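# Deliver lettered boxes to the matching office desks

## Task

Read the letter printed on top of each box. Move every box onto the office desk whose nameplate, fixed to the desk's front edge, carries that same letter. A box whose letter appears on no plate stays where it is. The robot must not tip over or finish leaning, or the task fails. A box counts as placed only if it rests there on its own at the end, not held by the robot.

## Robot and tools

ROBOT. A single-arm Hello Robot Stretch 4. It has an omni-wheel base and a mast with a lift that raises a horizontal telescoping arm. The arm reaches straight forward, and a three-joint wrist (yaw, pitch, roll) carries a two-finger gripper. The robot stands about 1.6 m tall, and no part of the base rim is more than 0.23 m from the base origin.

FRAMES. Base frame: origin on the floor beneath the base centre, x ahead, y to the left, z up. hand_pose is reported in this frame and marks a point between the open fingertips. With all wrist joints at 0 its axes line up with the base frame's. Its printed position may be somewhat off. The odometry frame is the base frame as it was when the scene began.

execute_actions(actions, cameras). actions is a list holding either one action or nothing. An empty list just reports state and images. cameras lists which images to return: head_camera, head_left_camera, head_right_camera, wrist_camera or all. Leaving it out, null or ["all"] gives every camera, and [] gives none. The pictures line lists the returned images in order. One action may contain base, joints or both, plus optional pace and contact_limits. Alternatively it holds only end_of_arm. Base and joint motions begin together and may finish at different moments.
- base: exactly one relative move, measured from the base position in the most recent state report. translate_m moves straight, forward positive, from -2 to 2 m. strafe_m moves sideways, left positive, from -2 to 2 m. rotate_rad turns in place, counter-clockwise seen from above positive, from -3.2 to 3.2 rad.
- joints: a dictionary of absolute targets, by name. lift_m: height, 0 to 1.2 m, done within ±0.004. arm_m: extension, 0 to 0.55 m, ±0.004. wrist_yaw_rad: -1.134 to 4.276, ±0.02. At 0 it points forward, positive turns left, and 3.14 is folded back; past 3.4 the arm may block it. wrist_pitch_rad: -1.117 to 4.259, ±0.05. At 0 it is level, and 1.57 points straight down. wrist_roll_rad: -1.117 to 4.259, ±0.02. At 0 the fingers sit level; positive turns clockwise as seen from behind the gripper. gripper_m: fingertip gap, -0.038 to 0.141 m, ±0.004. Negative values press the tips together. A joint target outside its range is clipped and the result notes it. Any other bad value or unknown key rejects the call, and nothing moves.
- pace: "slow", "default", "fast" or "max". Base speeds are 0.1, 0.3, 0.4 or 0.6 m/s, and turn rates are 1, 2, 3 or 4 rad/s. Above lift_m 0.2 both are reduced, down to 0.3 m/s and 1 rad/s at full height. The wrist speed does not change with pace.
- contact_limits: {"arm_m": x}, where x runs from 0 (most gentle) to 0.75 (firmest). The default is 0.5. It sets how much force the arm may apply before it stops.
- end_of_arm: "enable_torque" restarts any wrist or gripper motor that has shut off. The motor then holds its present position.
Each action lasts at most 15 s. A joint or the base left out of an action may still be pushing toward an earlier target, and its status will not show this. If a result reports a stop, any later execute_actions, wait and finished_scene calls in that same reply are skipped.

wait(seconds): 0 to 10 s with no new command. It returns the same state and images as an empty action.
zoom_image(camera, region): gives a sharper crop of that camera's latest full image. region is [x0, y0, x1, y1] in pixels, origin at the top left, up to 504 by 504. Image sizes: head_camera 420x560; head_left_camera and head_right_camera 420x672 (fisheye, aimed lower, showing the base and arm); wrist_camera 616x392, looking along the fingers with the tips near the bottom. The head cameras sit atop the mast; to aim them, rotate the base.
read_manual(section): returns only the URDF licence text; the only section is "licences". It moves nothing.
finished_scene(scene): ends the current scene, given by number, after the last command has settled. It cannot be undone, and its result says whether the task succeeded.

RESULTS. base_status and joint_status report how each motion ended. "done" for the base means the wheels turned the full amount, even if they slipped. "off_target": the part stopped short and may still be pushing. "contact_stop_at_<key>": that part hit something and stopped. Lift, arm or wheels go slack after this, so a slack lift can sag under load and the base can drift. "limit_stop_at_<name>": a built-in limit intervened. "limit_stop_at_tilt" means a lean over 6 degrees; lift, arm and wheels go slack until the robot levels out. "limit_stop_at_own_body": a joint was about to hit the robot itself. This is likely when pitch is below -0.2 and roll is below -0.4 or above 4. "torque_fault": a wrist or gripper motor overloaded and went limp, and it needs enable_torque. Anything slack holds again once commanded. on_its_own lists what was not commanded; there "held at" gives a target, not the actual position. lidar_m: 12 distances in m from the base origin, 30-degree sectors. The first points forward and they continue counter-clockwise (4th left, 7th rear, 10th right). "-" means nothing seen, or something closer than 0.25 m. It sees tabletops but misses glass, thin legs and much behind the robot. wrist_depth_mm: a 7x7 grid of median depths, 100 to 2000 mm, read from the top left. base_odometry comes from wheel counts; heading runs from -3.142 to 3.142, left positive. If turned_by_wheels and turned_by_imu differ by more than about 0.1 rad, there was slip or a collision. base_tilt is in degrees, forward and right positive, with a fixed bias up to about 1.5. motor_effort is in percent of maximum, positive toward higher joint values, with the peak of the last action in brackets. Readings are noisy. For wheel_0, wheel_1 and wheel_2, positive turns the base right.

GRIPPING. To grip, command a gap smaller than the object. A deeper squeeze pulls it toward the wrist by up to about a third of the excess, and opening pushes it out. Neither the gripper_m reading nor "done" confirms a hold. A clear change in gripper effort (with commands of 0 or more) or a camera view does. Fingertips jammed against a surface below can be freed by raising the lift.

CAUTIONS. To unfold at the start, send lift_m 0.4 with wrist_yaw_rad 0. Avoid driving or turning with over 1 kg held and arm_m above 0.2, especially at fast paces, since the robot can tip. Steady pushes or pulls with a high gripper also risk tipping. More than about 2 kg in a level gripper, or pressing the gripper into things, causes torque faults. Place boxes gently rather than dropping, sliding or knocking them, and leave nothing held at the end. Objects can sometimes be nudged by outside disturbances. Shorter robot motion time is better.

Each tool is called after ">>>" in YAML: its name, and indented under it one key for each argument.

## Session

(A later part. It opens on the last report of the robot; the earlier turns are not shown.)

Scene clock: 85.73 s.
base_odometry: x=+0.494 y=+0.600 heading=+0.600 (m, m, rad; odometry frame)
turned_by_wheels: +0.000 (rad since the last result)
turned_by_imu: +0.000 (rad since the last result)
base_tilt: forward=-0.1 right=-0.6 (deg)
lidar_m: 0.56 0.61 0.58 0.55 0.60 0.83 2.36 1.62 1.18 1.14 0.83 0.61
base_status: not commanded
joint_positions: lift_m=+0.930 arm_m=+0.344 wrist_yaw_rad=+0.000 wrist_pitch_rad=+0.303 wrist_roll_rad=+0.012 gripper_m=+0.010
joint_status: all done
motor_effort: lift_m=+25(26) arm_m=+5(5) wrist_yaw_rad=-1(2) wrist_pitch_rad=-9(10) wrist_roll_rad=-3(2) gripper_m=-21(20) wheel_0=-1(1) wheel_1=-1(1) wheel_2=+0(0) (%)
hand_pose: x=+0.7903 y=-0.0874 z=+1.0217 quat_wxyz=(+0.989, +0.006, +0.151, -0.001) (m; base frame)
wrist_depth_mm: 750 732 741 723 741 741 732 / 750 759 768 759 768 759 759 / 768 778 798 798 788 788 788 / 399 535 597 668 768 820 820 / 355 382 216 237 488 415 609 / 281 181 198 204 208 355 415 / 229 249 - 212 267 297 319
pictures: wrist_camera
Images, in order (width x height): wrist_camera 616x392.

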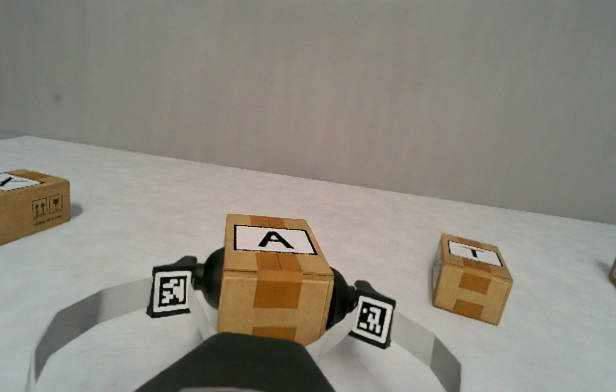

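>>> execute_actions:
  actions:
    - {"base":{"translate_m":-1.87},"joints":{"arm_m":0},"pace":"max"}
  cameras: []

>>> execute_actions:
  actions:
    - {"base":{"rotate_rad":1.53},"joints":{"lift_m":0.4},"pace":"fast"}
  cameras: ["head_camera"]

>>> execute_actions:
  actions:
    - {"base":{"translate_m":2},"joints":{"lift_m":0.76},"pace":"max"}
  cameras: []

>>> execute_actions:
  actions:
    - {"base":{"rotate_rad":-0.3},"joints":{"arm_m":0.3},"pace":"fast"}
  cameras: ["head_camera","wrist_camera"]

Scene clock: 97.50 s.
base_odometry: x=-1.049 y=-0.456 heading=+0.600 (m, m, rad; odometry frame)
turned_by_wheels: +0.000 (rad since the last result)
turned_by_imu: -0.006 (rad since the last result)
base_tilt: forward=+0.0 right=-0.6 (deg)
lidar_m: 2.25 0.83 0.72 1.89 0.76 0.53 0.46 0.47 0.71 1.12 1.19 1.58
base_status: done
joint_positions: lift_m=+0.930 arm_m=+0.002 wrist_yaw_rad=+0.000 wrist_pitch_rad=+0.303 wrist_roll_rad=+0.012 gripper_m=+0.010
joint_status: all done
motor_effort: lift_m=+25(25) arm_m=-5(8) wrist_yaw_rad=+2(1) wrist_pitch_rad=-10(11) wrist_roll_rad=-3(2) gripper_m=-21(21) wheel_0=-2(8) wheel_1=-1(9) wheel_2=-1(11) (%)
hand_pose: x=+0.4478 y=-0.0875 z=+1.0217 quat_wxyz=(+0.989, +0.006, +0.151, -0.001) (m; base frame)
wrist_depth_mm: 976 1430 - - - - 1576 / 1008 1499 - - - - 1537 / 1025 1576 - - - - 1464 / 1078 1661 - - - - 1464 / 1098 1708 217 238 - - 1366 / 1060 181 198 204 208 1983 1366 / 1138 1537 - 212 1618 1756 1336
pictures: none
No camera images: the call's "cameras" was empty. Leave "cameras" out to get every camera's image.

Scene clock: 99.90 s.
base_odometry: x=-1.049 y=-0.456 heading=+2.129 (m, m, rad; odometry frame)
turned_by_wheels: +1.530 (rad since the last result)
turned_by_imu: +1.504 (rad since the last result)
base_tilt: forward=+0.1 right=-0.6 (deg)
lidar_m: 2.37 0.78 0.53 0.45 0.47 0.68 1.11 1.17 1.52 2.45 0.88 0.72
base_status: done
joint_positions: lift_m=+0.400 arm_m=+0.002 wrist_yaw_rad=+0.000 wrist_pitch_rad=+0.303 wrist_roll_rad=+0.012 gripper_m=+0.010
joint_status: all done
motor_effort: lift_m=+16(22) arm_m=-6(6) wrist_yaw_rad=-1(0) wrist_pitch_rad=-10(10) wrist_roll_rad=-2(4) gripper_m=-22(21) wheel_0=-3(7) wheel_1=+0(7) wheel_2=-1(6) (%)
hand_pose: x=+0.4479 y=-0.0874 z=+0.4924 quat_wxyz=(+0.989, +0.006, +0.151, -0.001) (m; base frame)
wrist_depth_mm: 960 1499 - - - 691 480 / 991 1537 - - - 654 469 / 1042 1661 - - - 627 459 / 1060 1576 1983 - - 609 445 / 1078 1229 217 237 1430 591 433 / 891 181 198 204 208 569 436 / 741 809 - 211 831 525 452
pictures: head_camera
Images, in order (width x height): head_camera 420x560.

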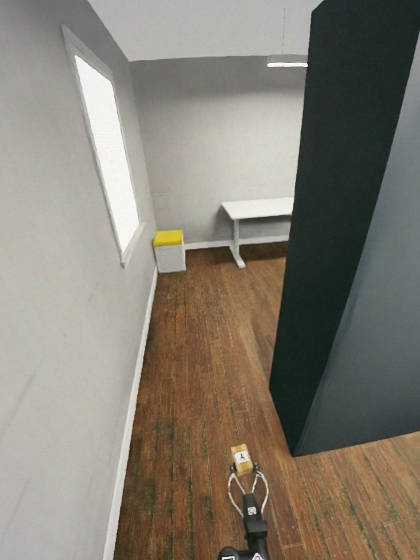

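Scene clock: 105.17 s.
base_odometry: x=-2.110 y=+1.240 heading=+2.130 (m, m, rad; odometry frame)
turned_by_wheels: +0.000 (rad since the last result)
turned_by_imu: +0.009 (rad since the last result)
base_tilt: forward=+0.0 right=-0.5 (deg)
lidar_m: 0.94 0.89 0.58 0.54 0.57 0.82 2.00 1.00 1.28 2.33 1.20 0.92
base_status: done
joint_positions: lift_m=+0.760 arm_m=+0.002 wrist_yaw_rad=+0.000 wrist_pitch_rad=+0.303 wrist_roll_rad=+0.012 gripper_m=+0.010
joint_status: all done
motor_effort: lift_m=+24(29) arm_m=-5(6) wrist_yaw_rad=-1(0) wrist_pitch_rad=-9(11) wrist_roll_rad=-3(3) gripper_m=-21(20) wheel_0=+1(10) wheel_1=+0(12) wheel_2=+1(14) (%)
hand_pose: x=+0.4478 y=-0.0874 z=+0.8518 quat_wxyz=(+0.989, +0.006, +0.151, -0.001) (m; base frame)
wrist_depth_mm: 1078 1255 1281 1308 1308 1336 1281 / 1118 1308 1308 1336 1366 1397 1366 / 1160 1336 1397 1397 1464 1430 1430 / 1182 1464 1464 1464 1308 1182 1397 / 991 1078 217 238 1537 732 798 / 778 181 198 204 208 1708 1661 / 768 917 - 211 1281 1499 1661
pictures: none
No camera images: the call's "cameras" was empty. Leave "cameras" out to get every camera's image.

Scene clock: 106.87 s.
base_odometry: x=-2.110 y=+1.240 heading=+1.830 (m, m, rad; odometry frame)
turned_by_wheels: -0.300 (rad since the last result)
turned_by_imu: -0.294 (rad since the last result)
base_tilt: forward=+0.3 right=-0.4 (deg)
lidar_m: 0.94 0.91 0.67 0.56 0.54 0.62 1.08 1.01 1.05 1.69 1.98 1.01
base_status: done
joint_positions: lift_m=+0.760 arm_m=+0.299 wrist_yaw_rad=+0.000 wrist_pitch_rad=+0.303 wrist_roll_rad=+0.012 gripper_m=+0.010
joint_status: all done
motor_effort: lift_m=+24(24) arm_m=+5(6) wrist_yaw_rad=+1(4) wrist_pitch_rad=-10(10) wrist_roll_rad=-2(1) gripper_m=-18(20) wheel_0=+3(8) wheel_1=+2(8) wheel_2=+0(5) (%)
hand_pose: x=+0.7453 y=-0.0873 z=+0.8518 quat_wxyz=(+0.989, +0.006, +0.151, -0.001) (m; base frame)
wrist_depth_mm: 931 991 1042 1138 1229 1308 1464 / 960 1025 1098 1182 1281 1397 1537 / 1008 1060 1118 1255 1336 1499 1618 / 1025 1118 1160 891 1025 1182 1430 / 1078 1160 217 238 647 715 788 / 1098 181 198 204 208 569 647 / 1118 1255 - 212 1397 1537 1499
pictures: head_camera, wrist_camera
Images, in order (width x height): head_camera 420x560, wrist_camera 616x392.

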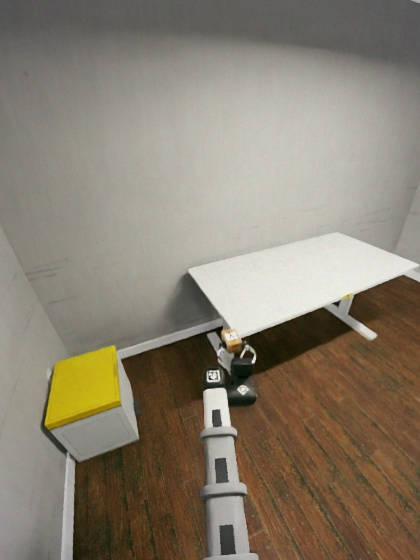

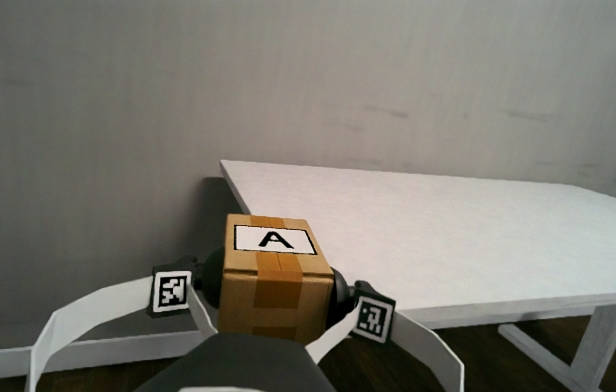

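>>> execute_actions:
  actions:
    - {"base":{"translate_m":0.25},"joints":{"arm_m":0.52,"wrist_yaw_rad":-0.4},"pace":"fast"}
  cameras: ["head_camera","wrist_camera"]

Scene clock: 112.07 s.
base_odometry: x=-2.174 y=+1.482 heading=+1.830 (m, m, rad; odometry frame)
turned_by_wheels: +0.000 (rad since the last result)
turned_by_imu: +0.002 (rad since the last result)
base_tilt: forward=+0.0 right=-0.5 (deg)
lidar_m: 0.66 0.71 0.74 0.64 0.63 0.72 1.26 1.19 1.31 2.13 1.35 0.71
base_status: done
joint_positions: lift_m=+0.760 arm_m=+0.519 wrist_yaw_rad=-0.400 wrist_pitch_rad=+0.303 wrist_roll_rad=+0.012 gripper_m=+0.010
joint_status: all done
motor_effort: lift_m=+24(24) arm_m=+5(6) wrist_yaw_rad=+0(5) wrist_pitch_rad=-10(9) wrist_roll_rad=-2(2) gripper_m=-22(19) wheel_0=+0(7) wheel_1=-1(7) wheel_2=+1(9) (%)
hand_pose: x=+0.9096 y=-0.1876 z=+0.8518 quat_wxyz=(+0.969, +0.036, +0.147, -0.197) (m; base frame)
wrist_depth_mm: 597 676 788 917 1138 1499 - / 609 691 820 976 1205 1661 - / 634 732 866 1042 1308 1808 - / 627 723 778 891 1025 1205 - / 469 508 216 237 640 715 798 / 366 181 198 204 208 512 559 / 303 325 - 212 351 394 418
pictures: head_camera, wrist_camera
Images, in order (width x height): head_camera 420x560, wrist_camera 616x392.

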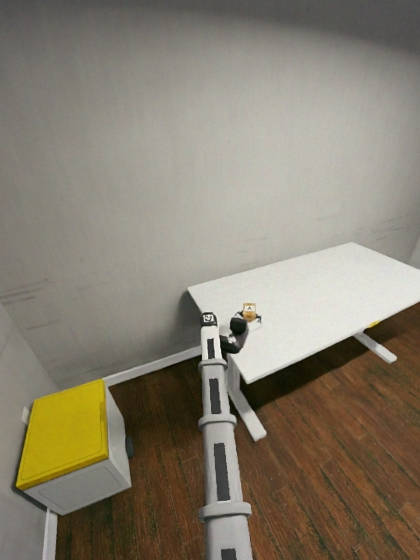

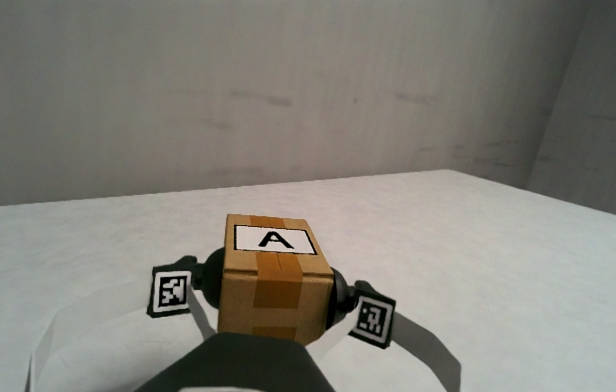

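>>> execute_actions:
  actions:
    - {"base":{"rotate_rad":-0.1},"joints":{"lift_m":0.664}}
  cameras: ["wrist_camera"]

>>> execute_actions:
  actions:
    - {"joints":{"gripper_m":0.12}}
  cameras: ["wrist_camera"]

>>> execute_actions:
  actions:
    - {"joints":{"lift_m":0.74},"pace":"fast"}
  cameras: []

>>> execute_actions:
  actions:
    - {"base":{"translate_m":-0.4},"joints":{"arm_m":0,"wrist_yaw_rad":0},"pace":"max"}
  cameras: ["head_camera"]

>>> execute_actions:
  actions:
    - {"base":{"rotate_rad":-1.14},"joints":{"lift_m":0.45,"wrist_pitch_rad":1.5},"pace":"fast"}
  cameras: ["head_camera"]

Scene clock: 118.90 s.
base_odometry: x=-2.174 y=+1.482 heading=+1.730 (m, m, rad; odometry frame)
turned_by_wheels: -0.100 (rad since the last result)
turned_by_imu: -0.097 (rad since the last result)
base_tilt: forward=+0.0 right=-0.6 (deg)
lidar_m: 0.67 0.84 0.73 0.64 0.63 0.67 1.08 1.20 1.24 1.85 1.73 0.77
base_status: done
joint_positions: lift_m=+0.664 arm_m=+0.519 wrist_yaw_rad=-0.400 wrist_pitch_rad=+0.303 wrist_roll_rad=+0.012 gripper_m=+0.010
joint_status: all done
motor_effort: lift_m=+16(23) arm_m=+5(5) wrist_yaw_rad=+1(3) wrist_pitch_rad=-10(9) wrist_roll_rad=-4(3) gripper_m=-21(22) wheel_0=+2(6) wheel_1=+1(7) wheel_2=+0(8) (%)
hand_pose: x=+0.9095 y=-0.1878 z=+0.7564 quat_wxyz=(+0.969, +0.036, +0.147, -0.197) (m; base frame)
wrist_depth_mm: 640 732 854 1042 1397 - - / 661 768 917 1138 1537 - - / 621 715 866 1060 1397 - - / 397 433 488 544 627 732 878 / 291 310 217 237 397 439 488 / 227 181 198 204 208 312 342 / 187 202 - 206 218 242 265
pictures: wrist_camera
Images, in order (width x height): wrist_camera 616x392.

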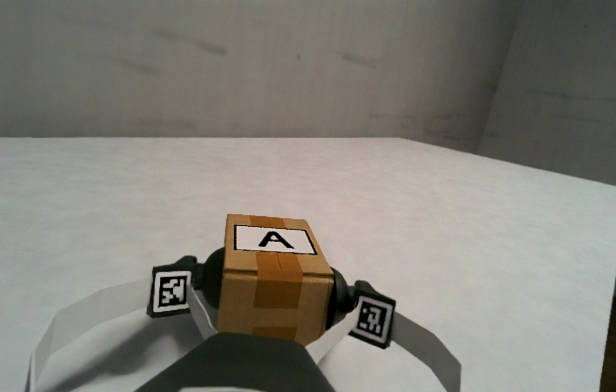

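Scene clock: 120.87 s.
base_odometry: x=-2.174 y=+1.482 heading=+1.730 (m, m, rad; odometry frame)
turned_by_wheels: +0.000 (rad since the last result)
turned_by_imu: +0.000 (rad since the last result)
base_tilt: forward=+0.1 right=-0.7 (deg)
lidar_m: 0.67 0.81 0.73 0.63 0.63 0.69 1.10 1.22 1.23 1.86 1.73 0.76
base_status: not commanded
joint_positions: lift_m=+0.664 arm_m=+0.519 wrist_yaw_rad=-0.400 wrist_pitch_rad=+0.303 wrist_roll_rad=+0.012 gripper_m=+0.120
joint_status: all done
motor_effort: lift_m=+16(16) arm_m=+5(5) wrist_yaw_rad=+1(1) wrist_pitch_rad=-8(9) wrist_roll_rad=-2(2) gripper_m=+2(19) wheel_0=+2(2) wheel_1=+1(1) wheel_2=+0(0) (%)
hand_pose: x=+0.9095 y=-0.1878 z=+0.7566 quat_wxyz=(+0.969, +0.036, +0.147, -0.197) (m; base frame)
wrist_depth_mm: 634 732 878 1078 1397 1983 - / 661 759 904 1138 1499 - - / 627 732 866 1078 1397 - - / 397 439 488 549 634 732 891 / 293 289 263 273 402 439 496 / 229 220 213 220 213 317 342 / 189 203 - 215 222 246 266
pictures: wrist_camera
Images, in order (width x height): wrist_camera 616x392.

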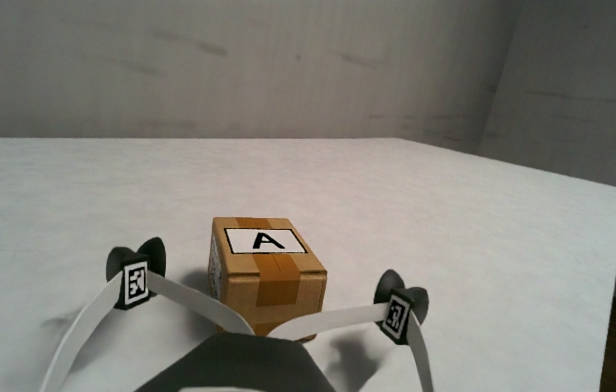

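Scene clock: 121.93 s.
base_odometry: x=-2.174 y=+1.482 heading=+1.730 (m, m, rad; odometry frame)
turned_by_wheels: +0.000 (rad since the last result)
turned_by_imu: +0.000 (rad since the last result)
base_tilt: forward=+0.2 right=-0.7 (deg)
lidar_m: 0.68 0.83 0.71 0.65 0.63 0.68 1.09 1.21 1.25 1.84 1.72 0.75
base_status: not commanded
joint_positions: lift_m=+0.740 arm_m=+0.519 wrist_yaw_rad=-0.400 wrist_pitch_rad=+0.302 wrist_roll_rad=+0.012 gripper_m=+0.120
joint_status: all done
motor_effort: lift_m=+24(25) arm_m=+5(5) wrist_yaw_rad=+2(0) wrist_pitch_rad=-7(7) wrist_roll_rad=-1(2) gripper_m=+2(1) wheel_0=+2(2) wheel_1=+1(1) wheel_2=+0(0) (%)
hand_pose: x=+0.9096 y=-0.1878 z=+0.8320 quat_wxyz=(+0.969, +0.036, +0.146, -0.197) (m; base frame)
wrist_depth_mm: 634 741 866 1060 1430 1983 - / 661 759 917 1160 1537 - - / 683 798 946 1205 1618 - - / 591 647 723 820 931 1098 - / 439 430 504 544 591 661 759 / 345 329 303 404 214 469 525 / 279 301 - 322 329 364 413
pictures: none
No camera images: the call's "cameras" was empty. Leave "cameras" out to get every camera's image.

Scene clock: 124.30 s.
base_odometry: x=-2.111 y=+1.087 heading=+1.730 (m, m, rad; odometry frame)
turned_by_wheels: +0.000 (rad since the last result)
turned_by_imu: -0.001 (rad since the last result)
base_tilt: forward=-0.1 right=-0.7 (deg)
lidar_m: 1.08 1.03 0.62 0.46 0.45 0.51 0.82 1.29 0.93 1.28 2.42 1.24
base_status: done
joint_positions: lift_m=+0.740 arm_m=+0.002 wrist_yaw_rad=+0.000 wrist_pitch_rad=+0.302 wrist_roll_rad=+0.012 gripper_m=+0.120
joint_status: all done
motor_effort: lift_m=+24(24) arm_m=-5(8) wrist_yaw_rad=+4(7) wrist_pitch_rad=-7(7) wrist_roll_rad=-2(4) gripper_m=-1(1) wheel_0=-2(8) wheel_1=-1(6) wheel_2=-1(14) (%)
hand_pose: x=+0.4479 y=-0.0875 z=+0.8320 quat_wxyz=(+0.989, +0.006, +0.151, -0.001) (m; base frame)
wrist_depth_mm: 1229 1336 1430 1618 1708 1983 - / 1281 1397 1576 1708 1921 - - / 1308 1430 1537 1708 1921 - - / 1397 1499 1708 1060 1229 1499 - / 1464 1499 1756 1921 - - - / 1397 1366 1430 1708 213 1921 - / 1182 1255 - 1336 1397 1499 1661
pictures: head_camera
Images, in order (width x height): head_camera 420x560.

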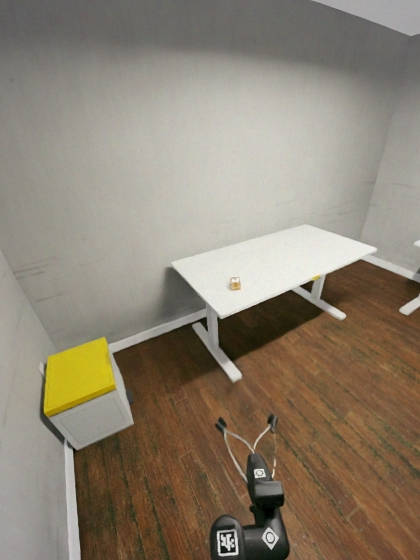

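Scene clock: 126.10 s.
base_odometry: x=-2.111 y=+1.087 heading=+0.590 (m, m, rad; odometry frame)
turned_by_wheels: -1.140 (rad since the last result)
turned_by_imu: -1.120 (rad since the last result)
base_tilt: forward=+0.1 right=-0.6 (deg)
lidar_m: 2.42 1.33 1.07 1.02 0.66 0.49 0.47 0.48 0.72 1.95 0.93 1.15
base_status: done
joint_positions: lift_m=+0.450 arm_m=+0.002 wrist_yaw_rad=+0.000 wrist_pitch_rad=+1.500 wrist_roll_rad=+0.012 gripper_m=+0.120
joint_status: all done
motor_effort: lift_m=+16(21) arm_m=-5(5) wrist_yaw_rad=+0(2) wrist_pitch_rad=+0(5) wrist_roll_rad=-4(4) gripper_m=+1(1) wheel_0=+3(7) wheel_1=+1(10) wheel_2=+1(10) (%)
hand_pose: x=+0.1929 y=-0.0874 z=+0.3408 quat_wxyz=(+0.732, +0.004, +0.682, -0.004) (m; base frame)
wrist_depth_mm: 574 585 591 591 609 615 621 / 564 569 580 591 603 609 615 / 559 569 574 580 591 597 615 / 554 554 569 574 580 591 597 / 544 351 373 564 574 585 591 / 342 336 345 349 213 580 585 / 334 338 - 351 564 569 580
pictures: head_camera
Images, in order (width x height): head_camera 420x560.

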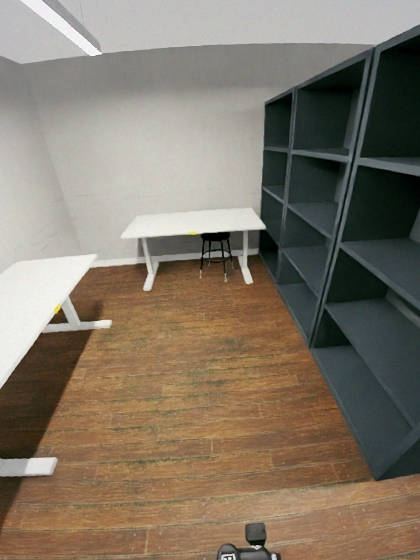

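>>> execute_actions:
  actions:
    - {"base":{"strafe_m":-1.69},"pace":"max"}
  cameras: ["head_left_camera"]

Scene clock: 133.23 s.
base_odometry: x=-1.170 y=-0.317 heading=+0.590 (m, m, rad; odometry frame)
turned_by_wheels: +0.000 (rad since the last result)
turned_by_imu: -0.005 (rad since the last result)
base_tilt: forward=+0.0 right=-0.6 (deg)
lidar_m: 1.57 0.59 0.62 1.95 0.75 0.52 0.46 0.48 0.69 1.30 1.36 1.84
base_status: done
joint_positions: lift_m=+0.450 arm_m=+0.002 wrist_yaw_rad=+0.000 wrist_pitch_rad=+1.500 wrist_roll_rad=+0.012 gripper_m=+0.120
joint_status: not commanded
motor_effort: lift_m=+20(21) arm_m=-5(5) wrist_yaw_rad=+0(1) wrist_pitch_rad=-2(2) wrist_roll_rad=-2(3) gripper_m=+1(0) wheel_0=-2(14) wheel_1=+1(12) wheel_2=+1(2) (%)
hand_pose: x=+0.1928 y=-0.0874 z=+0.3404 quat_wxyz=(+0.732, +0.004, +0.682, -0.004) (m; base frame)
wrist_depth_mm: 574 585 591 603 603 621 627 / 564 574 580 591 597 603 615 / 559 564 580 585 591 597 603 / 554 559 569 574 585 597 603 / 544 351 370 564 574 585 591 / 343 340 343 351 214 574 591 / 334 338 - 349 564 569 580
pictures: head_left_camera
Images, in order (width x height): head_left_camera 420x672.

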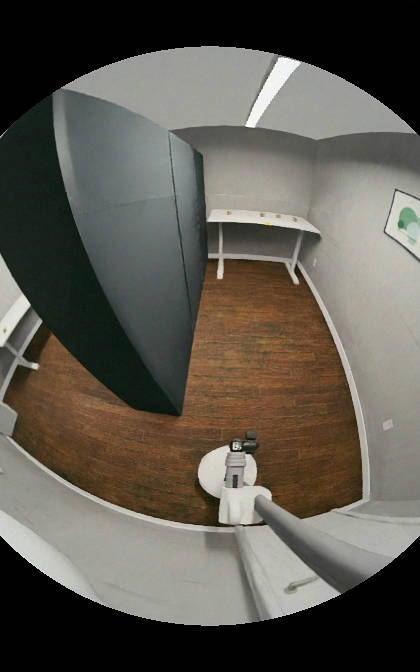

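>>> execute_actions:
  actions:
    - {"base":{"translate_m":1.87},"joints":{"lift_m":0.91,"wrist_pitch_rad":0.3,"gripper_m":0.14,"arm_m":0.25},"pace":"max"}
  cameras: ["head_camera","wrist_camera"]

Scene clock: 140.33 s.
base_odometry: x=+0.383 y=+0.724 heading=+0.590 (m, m, rad; odometry frame)
turned_by_wheels: +0.000 (rad since the last result)
turned_by_imu: +0.009 (rad since the last result)
base_tilt: forward=+0.0 right=-0.7 (deg)
lidar_m: 0.60 0.56 0.41 0.38 0.41 0.58 2.33 1.87 1.36 1.31 0.83 0.61
base_status: done
joint_positions: lift_m=+0.910 arm_m=+0.249 wrist_yaw_rad=+0.000 wrist_pitch_rad=+0.302 wrist_roll_rad=+0.012 gripper_m=+0.140
joint_status: all done
motor_effort: lift_m=+23(27) arm_m=+5(9) wrist_yaw_rad=+0(2) wrist_pitch_rad=-6(9) wrist_roll_rad=-2(3) gripper_m=+1(1) wheel_0=+1(6) wheel_1=+1(9) wheel_2=+0(13) (%)
hand_pose: x=+0.6954 y=-0.0874 z=+1.0021 quat_wxyz=(+0.989, +0.006, +0.150, -0.001) (m; base frame)
wrist_depth_mm: 707 820 831 831 831 820 831 / 723 866 854 866 854 866 866 / 707 831 891 866 891 904 904 / 439 455 466 609 707 820 917 / 325 317 373 402 442 492 455 / 253 245 264 301 205 343 373 / 208 224 - 237 247 270 289
pictures: head_camera, wrist_camera
Images, in order (width x height): head_camera 420x560, wrist_camera 616x392.

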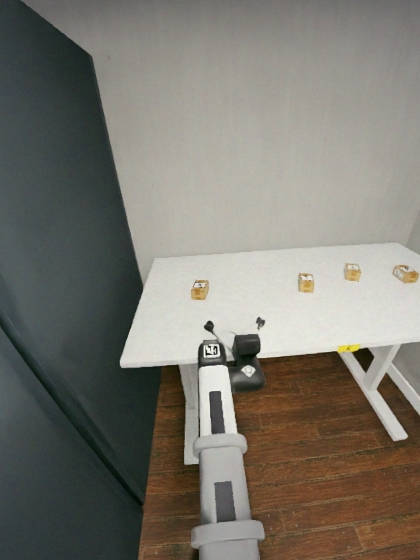

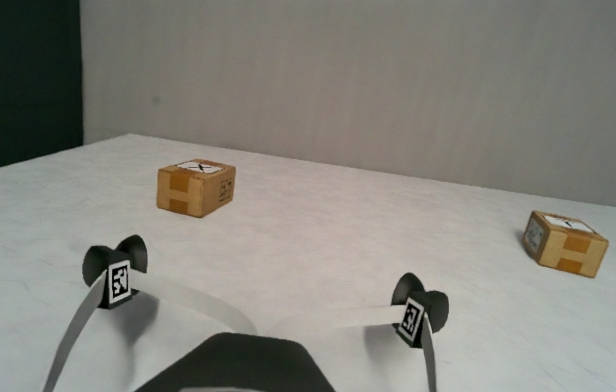

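>>> execute_actions:
  actions:
    - {"base":{"strafe_m":0.1},"joints":{"lift_m":0.9,"arm_m":0.33}}
  cameras: ["wrist_camera"]

Scene clock: 146.97 s.
base_odometry: x=+0.328 y=+0.807 heading=+0.590 (m, m, rad; odometry frame)
turned_by_wheels: +0.000 (rad since the last result)
turned_by_imu: +0.001 (rad since the last result)
base_tilt: forward=+0.1 right=-0.7 (deg)
lidar_m: 0.60 0.41 0.30 0.28 0.30 0.43 1.23 2.00 1.45 1.40 0.83 0.60
base_status: done
joint_positions: lift_m=+0.900 arm_m=+0.329 wrist_yaw_rad=+0.000 wrist_pitch_rad=+0.302 wrist_roll_rad=+0.012 gripper_m=+0.140
joint_status: all done
motor_effort: lift_m=+16(22) arm_m=+5(5) wrist_yaw_rad=+1(3) wrist_pitch_rad=-6(6) wrist_roll_rad=-2(2) gripper_m=+0(1) wheel_0=-2(10) wheel_1=+1(13) wheel_2=+0(0) (%)
hand_pose: x=+0.7754 y=-0.0874 z=+0.9928 quat_wxyz=(+0.989, +0.006, +0.150, -0.001) (m; base frame)
wrist_depth_mm: 564 750 750 750 750 759 741 / 580 768 788 778 768 788 788 / 597 798 798 820 820 820 809 / 418 459 466 517 654 768 831 / 306 300 351 368 413 462 517 / 240 230 250 285 204 324 351 / 197 211 - 224 232 254 271
pictures: wrist_camera
Images, in order (width x height): wrist_camera 616x392.

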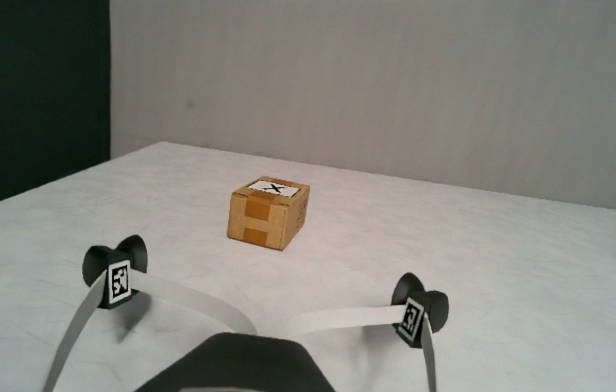

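>>> execute_actions:
  actions:
    - {"base":{"rotate_rad":0.02},"joints":{"arm_m":0.475}}
  cameras: ["wrist_camera"]

>>> execute_actions:
  actions:
    - {"joints":{"lift_m":0.89,"gripper_m":0.01}}
  cameras: ["wrist_camera"]

>>> execute_actions:
  actions:
    - {"joints":{"lift_m":0.93},"pace":"fast"}
  cameras: ["wrist_camera"]

Scene clock: 152.73 s.
base_odometry: x=+0.328 y=+0.807 heading=+0.611 (m, m, rad; odometry frame)
turned_by_wheels: +0.020 (rad since the last result)
turned_by_imu: +0.021 (rad since the last result)
base_tilt: forward=+0.2 right=-0.5 (deg)
lidar_m: 0.59 0.41 0.29 0.29 0.32 0.44 1.41 1.97 1.45 1.40 0.82 0.62
base_status: done
joint_positions: lift_m=+0.900 arm_m=+0.474 wrist_yaw_rad=+0.000 wrist_pitch_rad=+0.302 wrist_roll_rad=+0.012 gripper_m=+0.140
joint_status: all done
motor_effort: lift_m=+16(16) arm_m=+6(8) wrist_yaw_rad=+1(2) wrist_pitch_rad=-7(6) wrist_roll_rad=-2(2) gripper_m=+2(1) wheel_0=+1(4) wheel_1=+0(6) wheel_2=+2(1) (%)
hand_pose: x=+0.9203 y=-0.0874 z=+0.9928 quat_wxyz=(+0.989, +0.006, +0.150, -0.001) (m; base frame)
wrist_depth_mm: 525 621 621 615 621 609 609 / 539 654 640 647 640 634 634 / 554 676 676 661 661 661 661 / 496 452 504 574 654 691 683 / 304 300 320 274 415 459 508 / 238 231 226 220 205 322 351 / 196 211 - 224 231 252 270
pictures: wrist_camera
Images, in order (width x height): wrist_camera 616x392.

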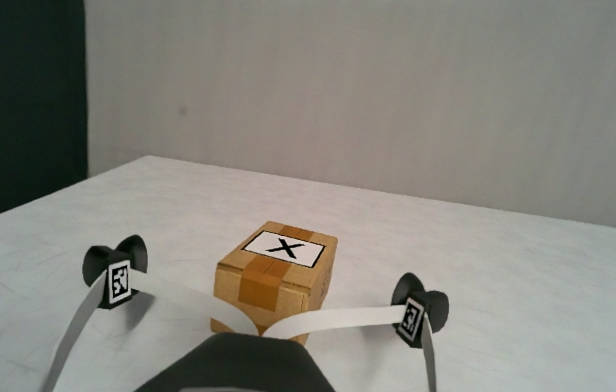

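Scene clock: 155.00 s.
base_odometry: x=+0.328 y=+0.807 heading=+0.611 (m, m, rad; odometry frame)
turned_by_wheels: +0.000 (rad since the last result)
turned_by_imu: +0.000 (rad since the last result)
base_tilt: forward=+0.1 right=-0.7 (deg)
lidar_m: 0.57 0.41 0.30 0.28 0.30 0.45 1.41 1.97 1.47 1.41 0.82 0.62
base_status: not commanded
joint_positions: lift_m=+0.890 arm_m=+0.474 wrist_yaw_rad=+0.000 wrist_pitch_rad=+0.303 wrist_roll_rad=+0.012 gripper_m=+0.010
joint_status: all done
motor_effort: lift_m=+16(15) arm_m=+6(6) wrist_yaw_rad=+1(0) wrist_pitch_rad=-10(8) wrist_roll_rad=-1(2) gripper_m=-21(22) wheel_0=+1(1) wheel_1=+0(0) wheel_2=+2(2) (%)
hand_pose: x=+0.9203 y=-0.0874 z=+0.9826 quat_wxyz=(+0.989, +0.006, +0.151, -0.001) (m; base frame)
wrist_depth_mm: 535 615 621 621 615 609 609 / 539 647 640 640 634 640 640 / 554 668 661 668 661 661 647 / 394 421 469 535 603 683 676 / 283 301 226 237 387 424 477 / 214 179 212 207 263 304 327 / 183 196 - 201 210 236 250
pictures: wrist_camera
Images, in order (width x height): wrist_camera 616x392.

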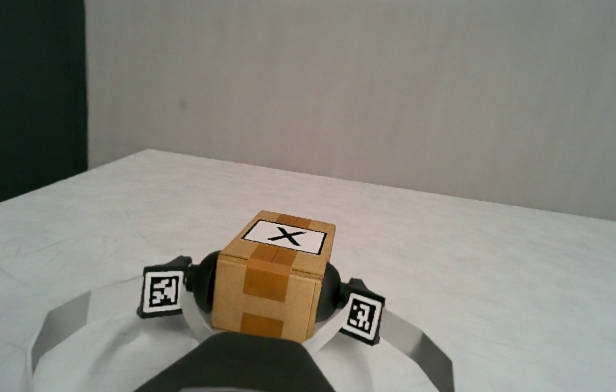

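Scene clock: 155.87 s.
base_odometry: x=+0.328 y=+0.807 heading=+0.611 (m, m, rad; odometry frame)
turned_by_wheels: +0.000 (rad since the last result)
turned_by_imu: +0.000 (rad since the last result)
base_tilt: forward=+0.1 right=-0.5 (deg)
lidar_m: 0.58 0.42 0.31 0.28 0.30 0.46 1.43 1.97 1.45 1.40 0.82 0.61
base_status: not commanded
joint_positions: lift_m=+0.930 arm_m=+0.474 wrist_yaw_rad=+0.000 wrist_pitch_rad=+0.303 wrist_roll_rad=+0.012 gripper_m=+0.010
joint_status: all done
motor_effort: lift_m=+24(26) arm_m=+6(6) wrist_yaw_rad=+0(0) wrist_pitch_rad=-10(10) wrist_roll_rad=-2(2) gripper_m=-20(21) wheel_0=+1(1) wheel_1=+0(0) wheel_2=+2(2) (%)
hand_pose: x=+0.9202 y=-0.0874 z=+1.0218 quat_wxyz=(+0.989, +0.006, +0.151, -0.001) (m; base frame)
wrist_depth_mm: 525 621 627 615 621 609 609 / 544 640 647 640 640 640 634 / 554 668 676 668 661 661 668 / 554 544 591 668 676 691 683 / 357 384 227 237 492 539 615 / 271 179 212 207 332 384 413 / 231 248 - 253 266 298 317
pictures: wrist_camera
Images, in order (width x height): wrist_camera 616x392.

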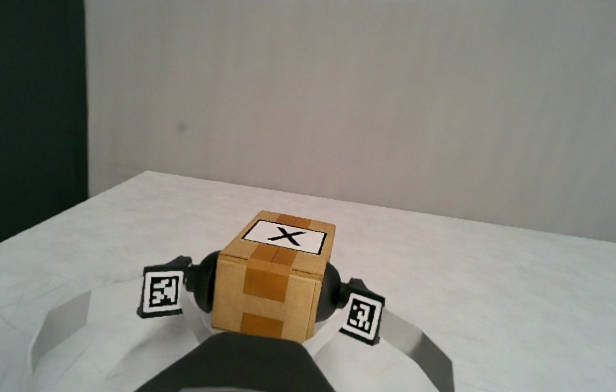

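>>> execute_actions:
  actions:
    - {"base":{"translate_m":-1.88},"joints":{"arm_m":0},"pace":"max"}
  cameras: []

>>> execute_actions:
  actions:
    - {"joints":{"wrist_yaw_rad":-1.1,"lift_m":0.6},"pace":"fast"}
  cameras: []

>>> execute_actions:
  actions:
    - {"base":{"strafe_m":1.4},"joints":{"lift_m":0.4},"pace":"max"}
  cameras: ["head_camera"]

>>> execute_actions:
  actions:
    - {"base":{"translate_m":1.62},"joints":{"lift_m":0.78,"wrist_yaw_rad":0},"pace":"max"}
  cameras: ["head_camera","wrist_camera"]

>>> execute_actions:
  actions:
    - {"joints":{"arm_m":0.54},"pace":"fast"}
  cameras: ["head_camera","wrist_camera"]

>>> zoom_image:
  camera: "head_camera"
  region: [60,290,260,390]

Scene clock: 171.43 s.
base_odometry: x=-1.213 y=-0.270 heading=+0.610 (m, m, rad; odometry frame)
turned_by_wheels: +0.000 (rad since the last result)
turned_by_imu: -0.006 (rad since the last result)
base_tilt: forward=-0.1 right=-0.7 (deg)
lidar_m: 1.23 0.53 0.65 1.83 0.73 0.51 0.49 0.48 0.70 1.37 1.45 1.97
base_status: done
joint_positions: lift_m=+0.930 arm_m=+0.002 wrist_yaw_rad=+0.000 wrist_pitch_rad=+0.303 wrist_roll_rad=+0.012 gripper_m=+0.010
joint_status: all done
motor_effort: lift_m=+24(24) arm_m=-5(8) wrist_yaw_rad=+1(4) wrist_pitch_rad=-9(11) wrist_roll_rad=-4(1) gripper_m=-21(20) wheel_0=-1(7) wheel_1=-1(6) wheel_2=-2(17) (%)
hand_pose: x=+0.4478 y=-0.0875 z=+1.0217 quat_wxyz=(+0.989, +0.006, +0.151, -0.001) (m; base frame)
wrist_depth_mm: 609 878 1661 - - - - / 634 946 1808 - - - 1921 / 647 991 1983 - - - 1921 / 676 1008 - - - - 1756 / 691 1008 227 238 - - 1661 / 654 179 211 207 - - 1661 / 759 1160 - 1537 1618 1863 1661
pictures: none
No camera images: the call's "cameras" was empty. Leave "cameras" out to get every camera's image.

Scene clock: 173.33 s.
base_odometry: x=-1.213 y=-0.270 heading=+0.610 (m, m, rad; odometry frame)
turned_by_wheels: +0.000 (rad since the last result)
turned_by_imu: +0.000 (rad since the last result)
base_tilt: forward=+0.2 right=-0.7 (deg)
lidar_m: 1.23 0.57 0.65 1.83 0.72 0.51 0.49 0.48 0.70 1.37 1.44 1.97
base_status: not commanded
joint_positions: lift_m=+0.600 arm_m=+0.002 wrist_yaw_rad=-1.100 wrist_pitch_rad=+0.303 wrist_roll_rad=+0.012 gripper_m=+0.010
joint_status: all done
motor_effort: lift_m=+16(22) arm_m=-5(6) wrist_yaw_rad=-2(7) wrist_pitch_rad=-10(10) wrist_roll_rad=-1(2) gripper_m=-20(21) wheel_0=-1(1) wheel_1=-1(1) wheel_2=-2(2) (%)
hand_pose: x=+0.2195 y=-0.2850 z=+0.6924 quat_wxyz=(+0.842, +0.084, +0.126, -0.517) (m; base frame)
wrist_depth_mm: - 1756 1537 1366 1229 1118 1025 / - 1808 1576 1397 1229 1138 1042 / - 1921 1618 1430 1308 1160 1060 / - 1921 1708 1464 1308 1182 1098 / 1537 1618 228 237 1336 1229 1118 / 1182 179 212 207 1308 1229 1138 / 1008 1078 - 1098 1138 1229 1182
pictures: none
No camera images: the call's "cameras" was empty. Leave "cameras" out to get every camera's image.

Scene clock: 177.57 s.
base_odometry: x=-2.015 y=+0.877 heading=+0.610 (m, m, rad; odometry frame)
turned_by_wheels: +0.000 (rad since the last result)
turned_by_imu: +0.004 (rad since the last result)
base_tilt: forward=+0.1 right=-0.7 (deg)
lidar_m: 2.45 1.63 1.29 1.25 0.63 0.44 0.44 0.48 0.70 1.77 0.74 0.85
base_status: done
joint_positions: lift_m=+0.400 arm_m=+0.002 wrist_yaw_rad=-1.100 wrist_pitch_rad=+0.303 wrist_roll_rad=+0.012 gripper_m=+0.010
joint_status: all done
motor_effort: lift_m=+18(17) arm_m=-5(5) wrist_yaw_rad=+1(1) wrist_pitch_rad=-10(11) wrist_roll_rad=-2(1) gripper_m=-22(22) wheel_0=+2(15) wheel_1=-2(13) wheel_2=-1(2) (%)
hand_pose: x=+0.2195 y=-0.2850 z=+0.4923 quat_wxyz=(+0.842, +0.084, +0.126, -0.517) (m; base frame)
wrist_depth_mm: 1098 1255 1118 683 - - - / 1060 1138 831 750 - - - / 1160 1336 634 798 - - - / 1205 1366 676 878 - - - / 1042 1098 227 236 1576 1756 1921 / 866 179 212 206 1078 1255 1336 / 759 798 - 820 866 991 1042
pictures: head_camera
Images, in order (width x height): head_camera 420x560.

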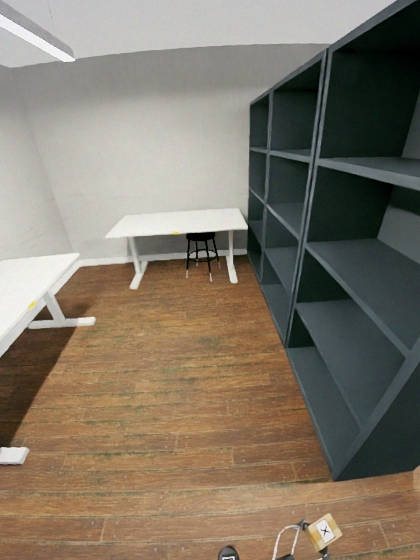

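Scene clock: 182.13 s.
base_odometry: x=-0.688 y=+1.806 heading=+0.610 (m, m, rad; odometry frame)
turned_by_wheels: +0.000 (rad since the last result)
turned_by_imu: +0.007 (rad since the last result)
base_tilt: forward=+0.0 right=-0.5 (deg)
lidar_m: 0.84 0.89 1.18 1.14 1.20 2.10 2.07 0.88 0.64 0.60 0.64 0.88
base_status: done
joint_positions: lift_m=+0.780 arm_m=+0.002 wrist_yaw_rad=+0.000 wrist_pitch_rad=+0.303 wrist_roll_rad=+0.012 gripper_m=+0.010
joint_status: all done
motor_effort: lift_m=+23(27) arm_m=-5(5) wrist_yaw_rad=+1(12) wrist_pitch_rad=-9(10) wrist_roll_rad=-2(2) gripper_m=-22(21) wheel_0=+1(10) wheel_1=-1(7) wheel_2=+1(12) (%)
hand_pose: x=+0.4478 y=-0.0874 z=+0.8719 quat_wxyz=(+0.989, +0.006, +0.151, -0.001) (m; base frame)
wrist_depth_mm: 1366 1366 1308 1336 1308 1308 1255 / 1366 1397 1397 1336 1366 1336 1308 / 1118 1308 1430 1397 1464 1397 1308 / 732 768 854 960 1118 1430 1397 / 1537 1576 227 238 723 878 1336 / 1430 179 212 207 1078 1576 1008 / 1205 1308 - 1229 1308 1430 788
pictures: head_camera, wrist_camera
Images, in order (width x height): head_camera 420x560, wrist_camera 616x392.

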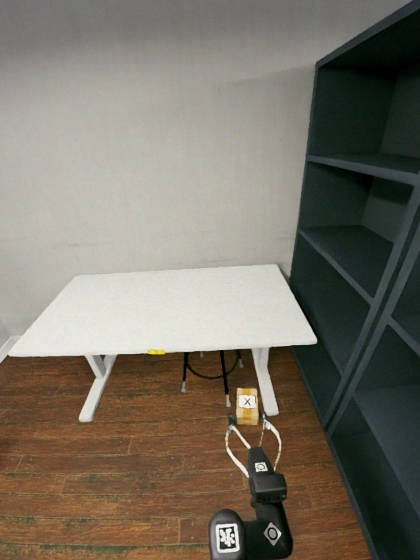

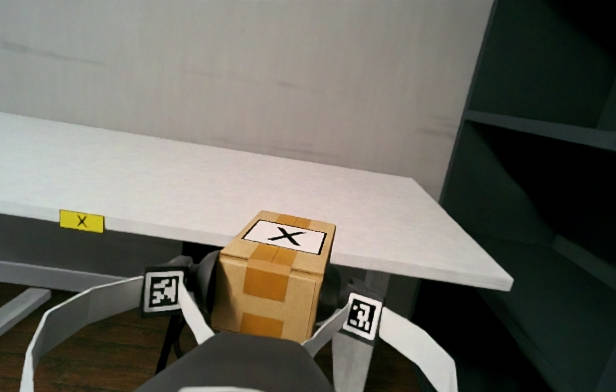

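Scene clock: 184.30 s.
base_odometry: x=-0.688 y=+1.806 heading=+0.610 (m, m, rad; odometry frame)
turned_by_wheels: +0.000 (rad since the last result)
turned_by_imu: +0.000 (rad since the last result)
base_tilt: forward=+0.1 right=-0.5 (deg)
lidar_m: 0.84 0.89 1.18 1.14 1.20 2.09 2.08 0.85 0.63 0.61 0.64 0.86
base_status: not commanded
joint_positions: lift_m=+0.780 arm_m=+0.539 wrist_yaw_rad=+0.000 wrist_pitch_rad=+0.303 wrist_roll_rad=+0.012 gripper_m=+0.010
joint_status: all done
motor_effort: lift_m=+23(24) arm_m=+5(8) wrist_yaw_rad=+0(0) wrist_pitch_rad=-9(9) wrist_roll_rad=-3(3) gripper_m=-20(21) wheel_0=+1(1) wheel_1=-1(1) wheel_2=+1(1) (%)
hand_pose: x=+0.9853 y=-0.0873 z=+0.8719 quat_wxyz=(+0.989, +0.006, +0.151, -0.001) (m; base frame)
wrist_depth_mm: 842 831 831 831 809 809 820 / 866 866 866 854 866 854 831 / 904 917 904 891 891 891 842 / 691 759 842 917 931 917 878 / 508 549 226 237 707 798 917 / 384 179 212 206 473 549 931 / 329 355 - 359 379 427 452
pictures: head_camera, wrist_camera
Images, in order (width x height): head_camera 420x560, wrist_camera 616x392.

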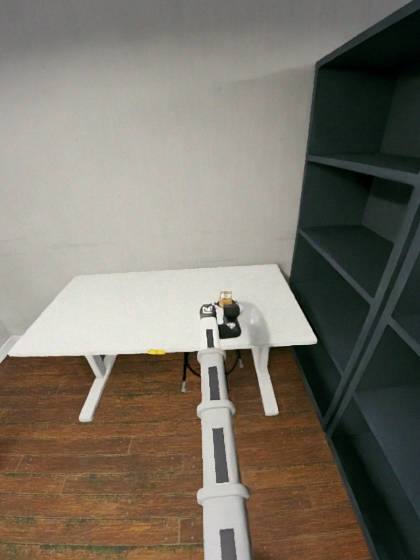

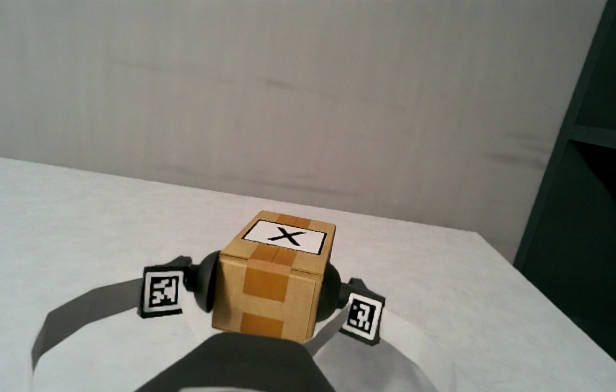

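Region (60, 290, 260, 390) of head_camera's 420x560 image, scaled by 2.520, with more detail than that image has.

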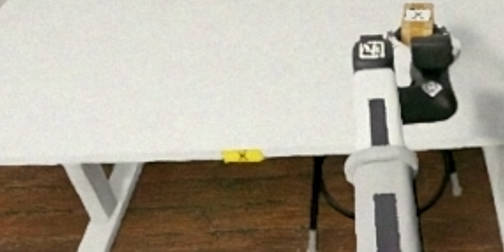

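>>> execute_actions:
  actions:
    - {"joints":{"lift_m":0.662}}
  cameras: []

>>> execute_actions:
  actions:
    - {"joints":{"gripper_m":0.12}}
  cameras: ["wrist_camera"]

>>> execute_actions:
  actions:
    - {"joints":{"arm_m":0.4,"lift_m":0.7},"pace":"fast"}
  cameras: ["wrist_camera","head_left_camera"]

Scene clock: 188.90 s.
base_odometry: x=-0.688 y=+1.806 heading=+0.610 (m, m, rad; odometry frame)
turned_by_wheels: +0.000 (rad since the last result)
turned_by_imu: +0.001 (rad since the last result)
base_tilt: forward=+0.1 right=-0.6 (deg)
lidar_m: 0.86 0.89 1.18 1.12 1.20 2.10 2.08 0.86 0.63 0.60 0.65 0.86
base_status: not commanded
joint_positions: lift_m=+0.662 arm_m=+0.539 wrist_yaw_rad=+0.000 wrist_pitch_rad=+0.303 wrist_roll_rad=+0.012 gripper_m=+0.010
joint_status: all done
motor_effort: lift_m=+16(22) arm_m=+5(5) wrist_yaw_rad=-2(0) wrist_pitch_rad=-9(10) wrist_roll_rad=-2(3) gripper_m=-22(22) wheel_0=+1(1) wheel_1=-1(1) wheel_2=+1(1) (%)
hand_pose: x=+0.9853 y=-0.0873 z=+0.7545 quat_wxyz=(+0.989, +0.006, +0.151, -0.001) (m; base frame)
wrist_depth_mm: 854 831 831 820 831 820 809 / 866 866 866 866 866 854 831 / 609 715 866 891 878 891 842 / 389 427 477 539 615 715 866 / 289 307 227 238 389 433 484 / 216 179 212 207 266 307 332 / 186 198 - 204 213 240 252
pictures: none
No camera images: the call's "cameras" was empty. Leave "cameras" out to get every camera's image.

Scene clock: 190.87 s.
base_odometry: x=-0.688 y=+1.806 heading=+0.610 (m, m, rad; odometry frame)
turned_by_wheels: +0.000 (rad since the last result)
turned_by_imu: +0.000 (rad since the last result)
base_tilt: forward=+0.0 right=-0.8 (deg)
lidar_m: 0.85 0.90 1.19 1.13 1.19 2.09 2.08 0.84 0.63 0.59 0.65 0.87
base_status: not commanded
joint_positions: lift_m=+0.662 arm_m=+0.539 wrist_yaw_rad=+0.000 wrist_pitch_rad=+0.303 wrist_roll_rad=+0.012 gripper_m=+0.120
joint_status: all done
motor_effort: lift_m=+16(16) arm_m=+5(5) wrist_yaw_rad=+0(1) wrist_pitch_rad=-8(10) wrist_roll_rad=-2(3) gripper_m=+1(23) wheel_0=+1(1) wheel_1=-1(1) wheel_2=+1(1) (%)
hand_pose: x=+0.9854 y=-0.0873 z=+0.7546 quat_wxyz=(+0.989, +0.006, +0.151, -0.001) (m; base frame)
wrist_depth_mm: 831 831 831 820 820 820 809 / 854 866 878 854 866 854 831 / 621 715 878 904 878 878 842 / 392 430 477 539 615 723 878 / 289 283 304 254 394 430 492 / 229 217 227 220 213 309 334 / 186 200 - 211 218 241 255
pictures: wrist_camera
Images, in order (width x height): wrist_camera 616x392.

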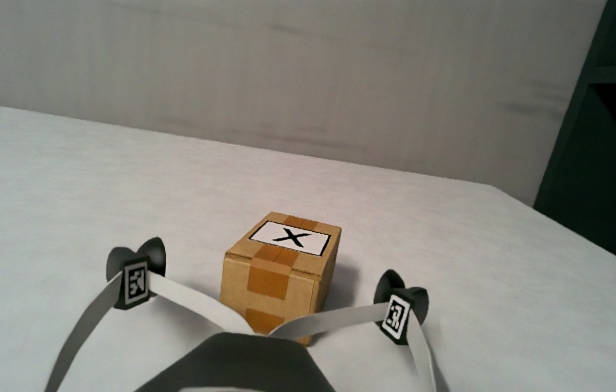

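Scene clock: 192.13 s.
base_odometry: x=-0.688 y=+1.806 heading=+0.610 (m, m, rad; odometry frame)
turned_by_wheels: +0.000 (rad since the last result)
turned_by_imu: +0.000 (rad since the last result)
base_tilt: forward=+0.1 right=-0.6 (deg)
lidar_m: 0.85 0.88 1.18 1.14 1.20 2.11 2.09 0.87 0.62 0.60 0.65 0.87
base_status: not commanded
joint_positions: lift_m=+0.700 arm_m=+0.401 wrist_yaw_rad=+0.000 wrist_pitch_rad=+0.302 wrist_roll_rad=+0.012 gripper_m=+0.120
joint_status: all done
motor_effort: lift_m=+24(26) arm_m=-5(7) wrist_yaw_rad=+2(0) wrist_pitch_rad=-6(7) wrist_roll_rad=-3(2) gripper_m=-2(0) wheel_0=+1(1) wheel_1=-1(1) wheel_2=+1(1) (%)
hand_pose: x=+0.8473 y=-0.0875 z=+0.7920 quat_wxyz=(+0.989, +0.006, +0.151, -0.001) (m; base frame)
wrist_depth_mm: 991 960 946 960 946 946 917 / 991 991 1008 991 976 976 931 / 768 904 1025 1025 1042 1025 976 / 488 544 597 676 768 1025 1008 / 359 357 399 382 492 535 1025 / 286 272 297 336 213 387 418 / 256 257 - 265 272 301 319
pictures: head_left_camera, wrist_camera
Images, in order (width x height): head_left_camera 420x672, wrist_camera 616x392.

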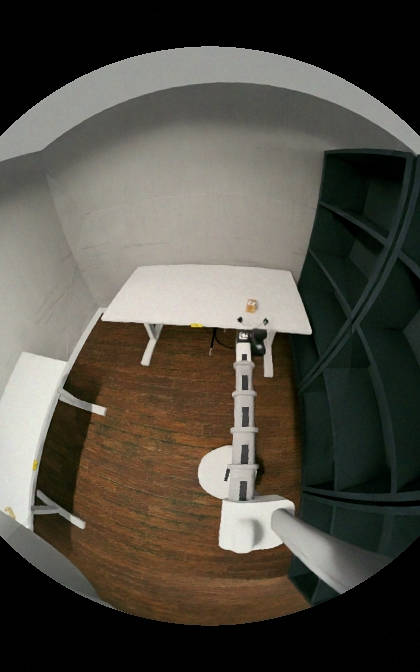

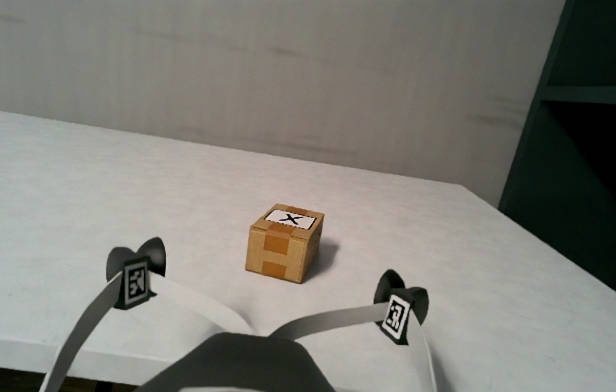

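>>> finished_scene:
  scene: 1

The scene is finished: the task was done.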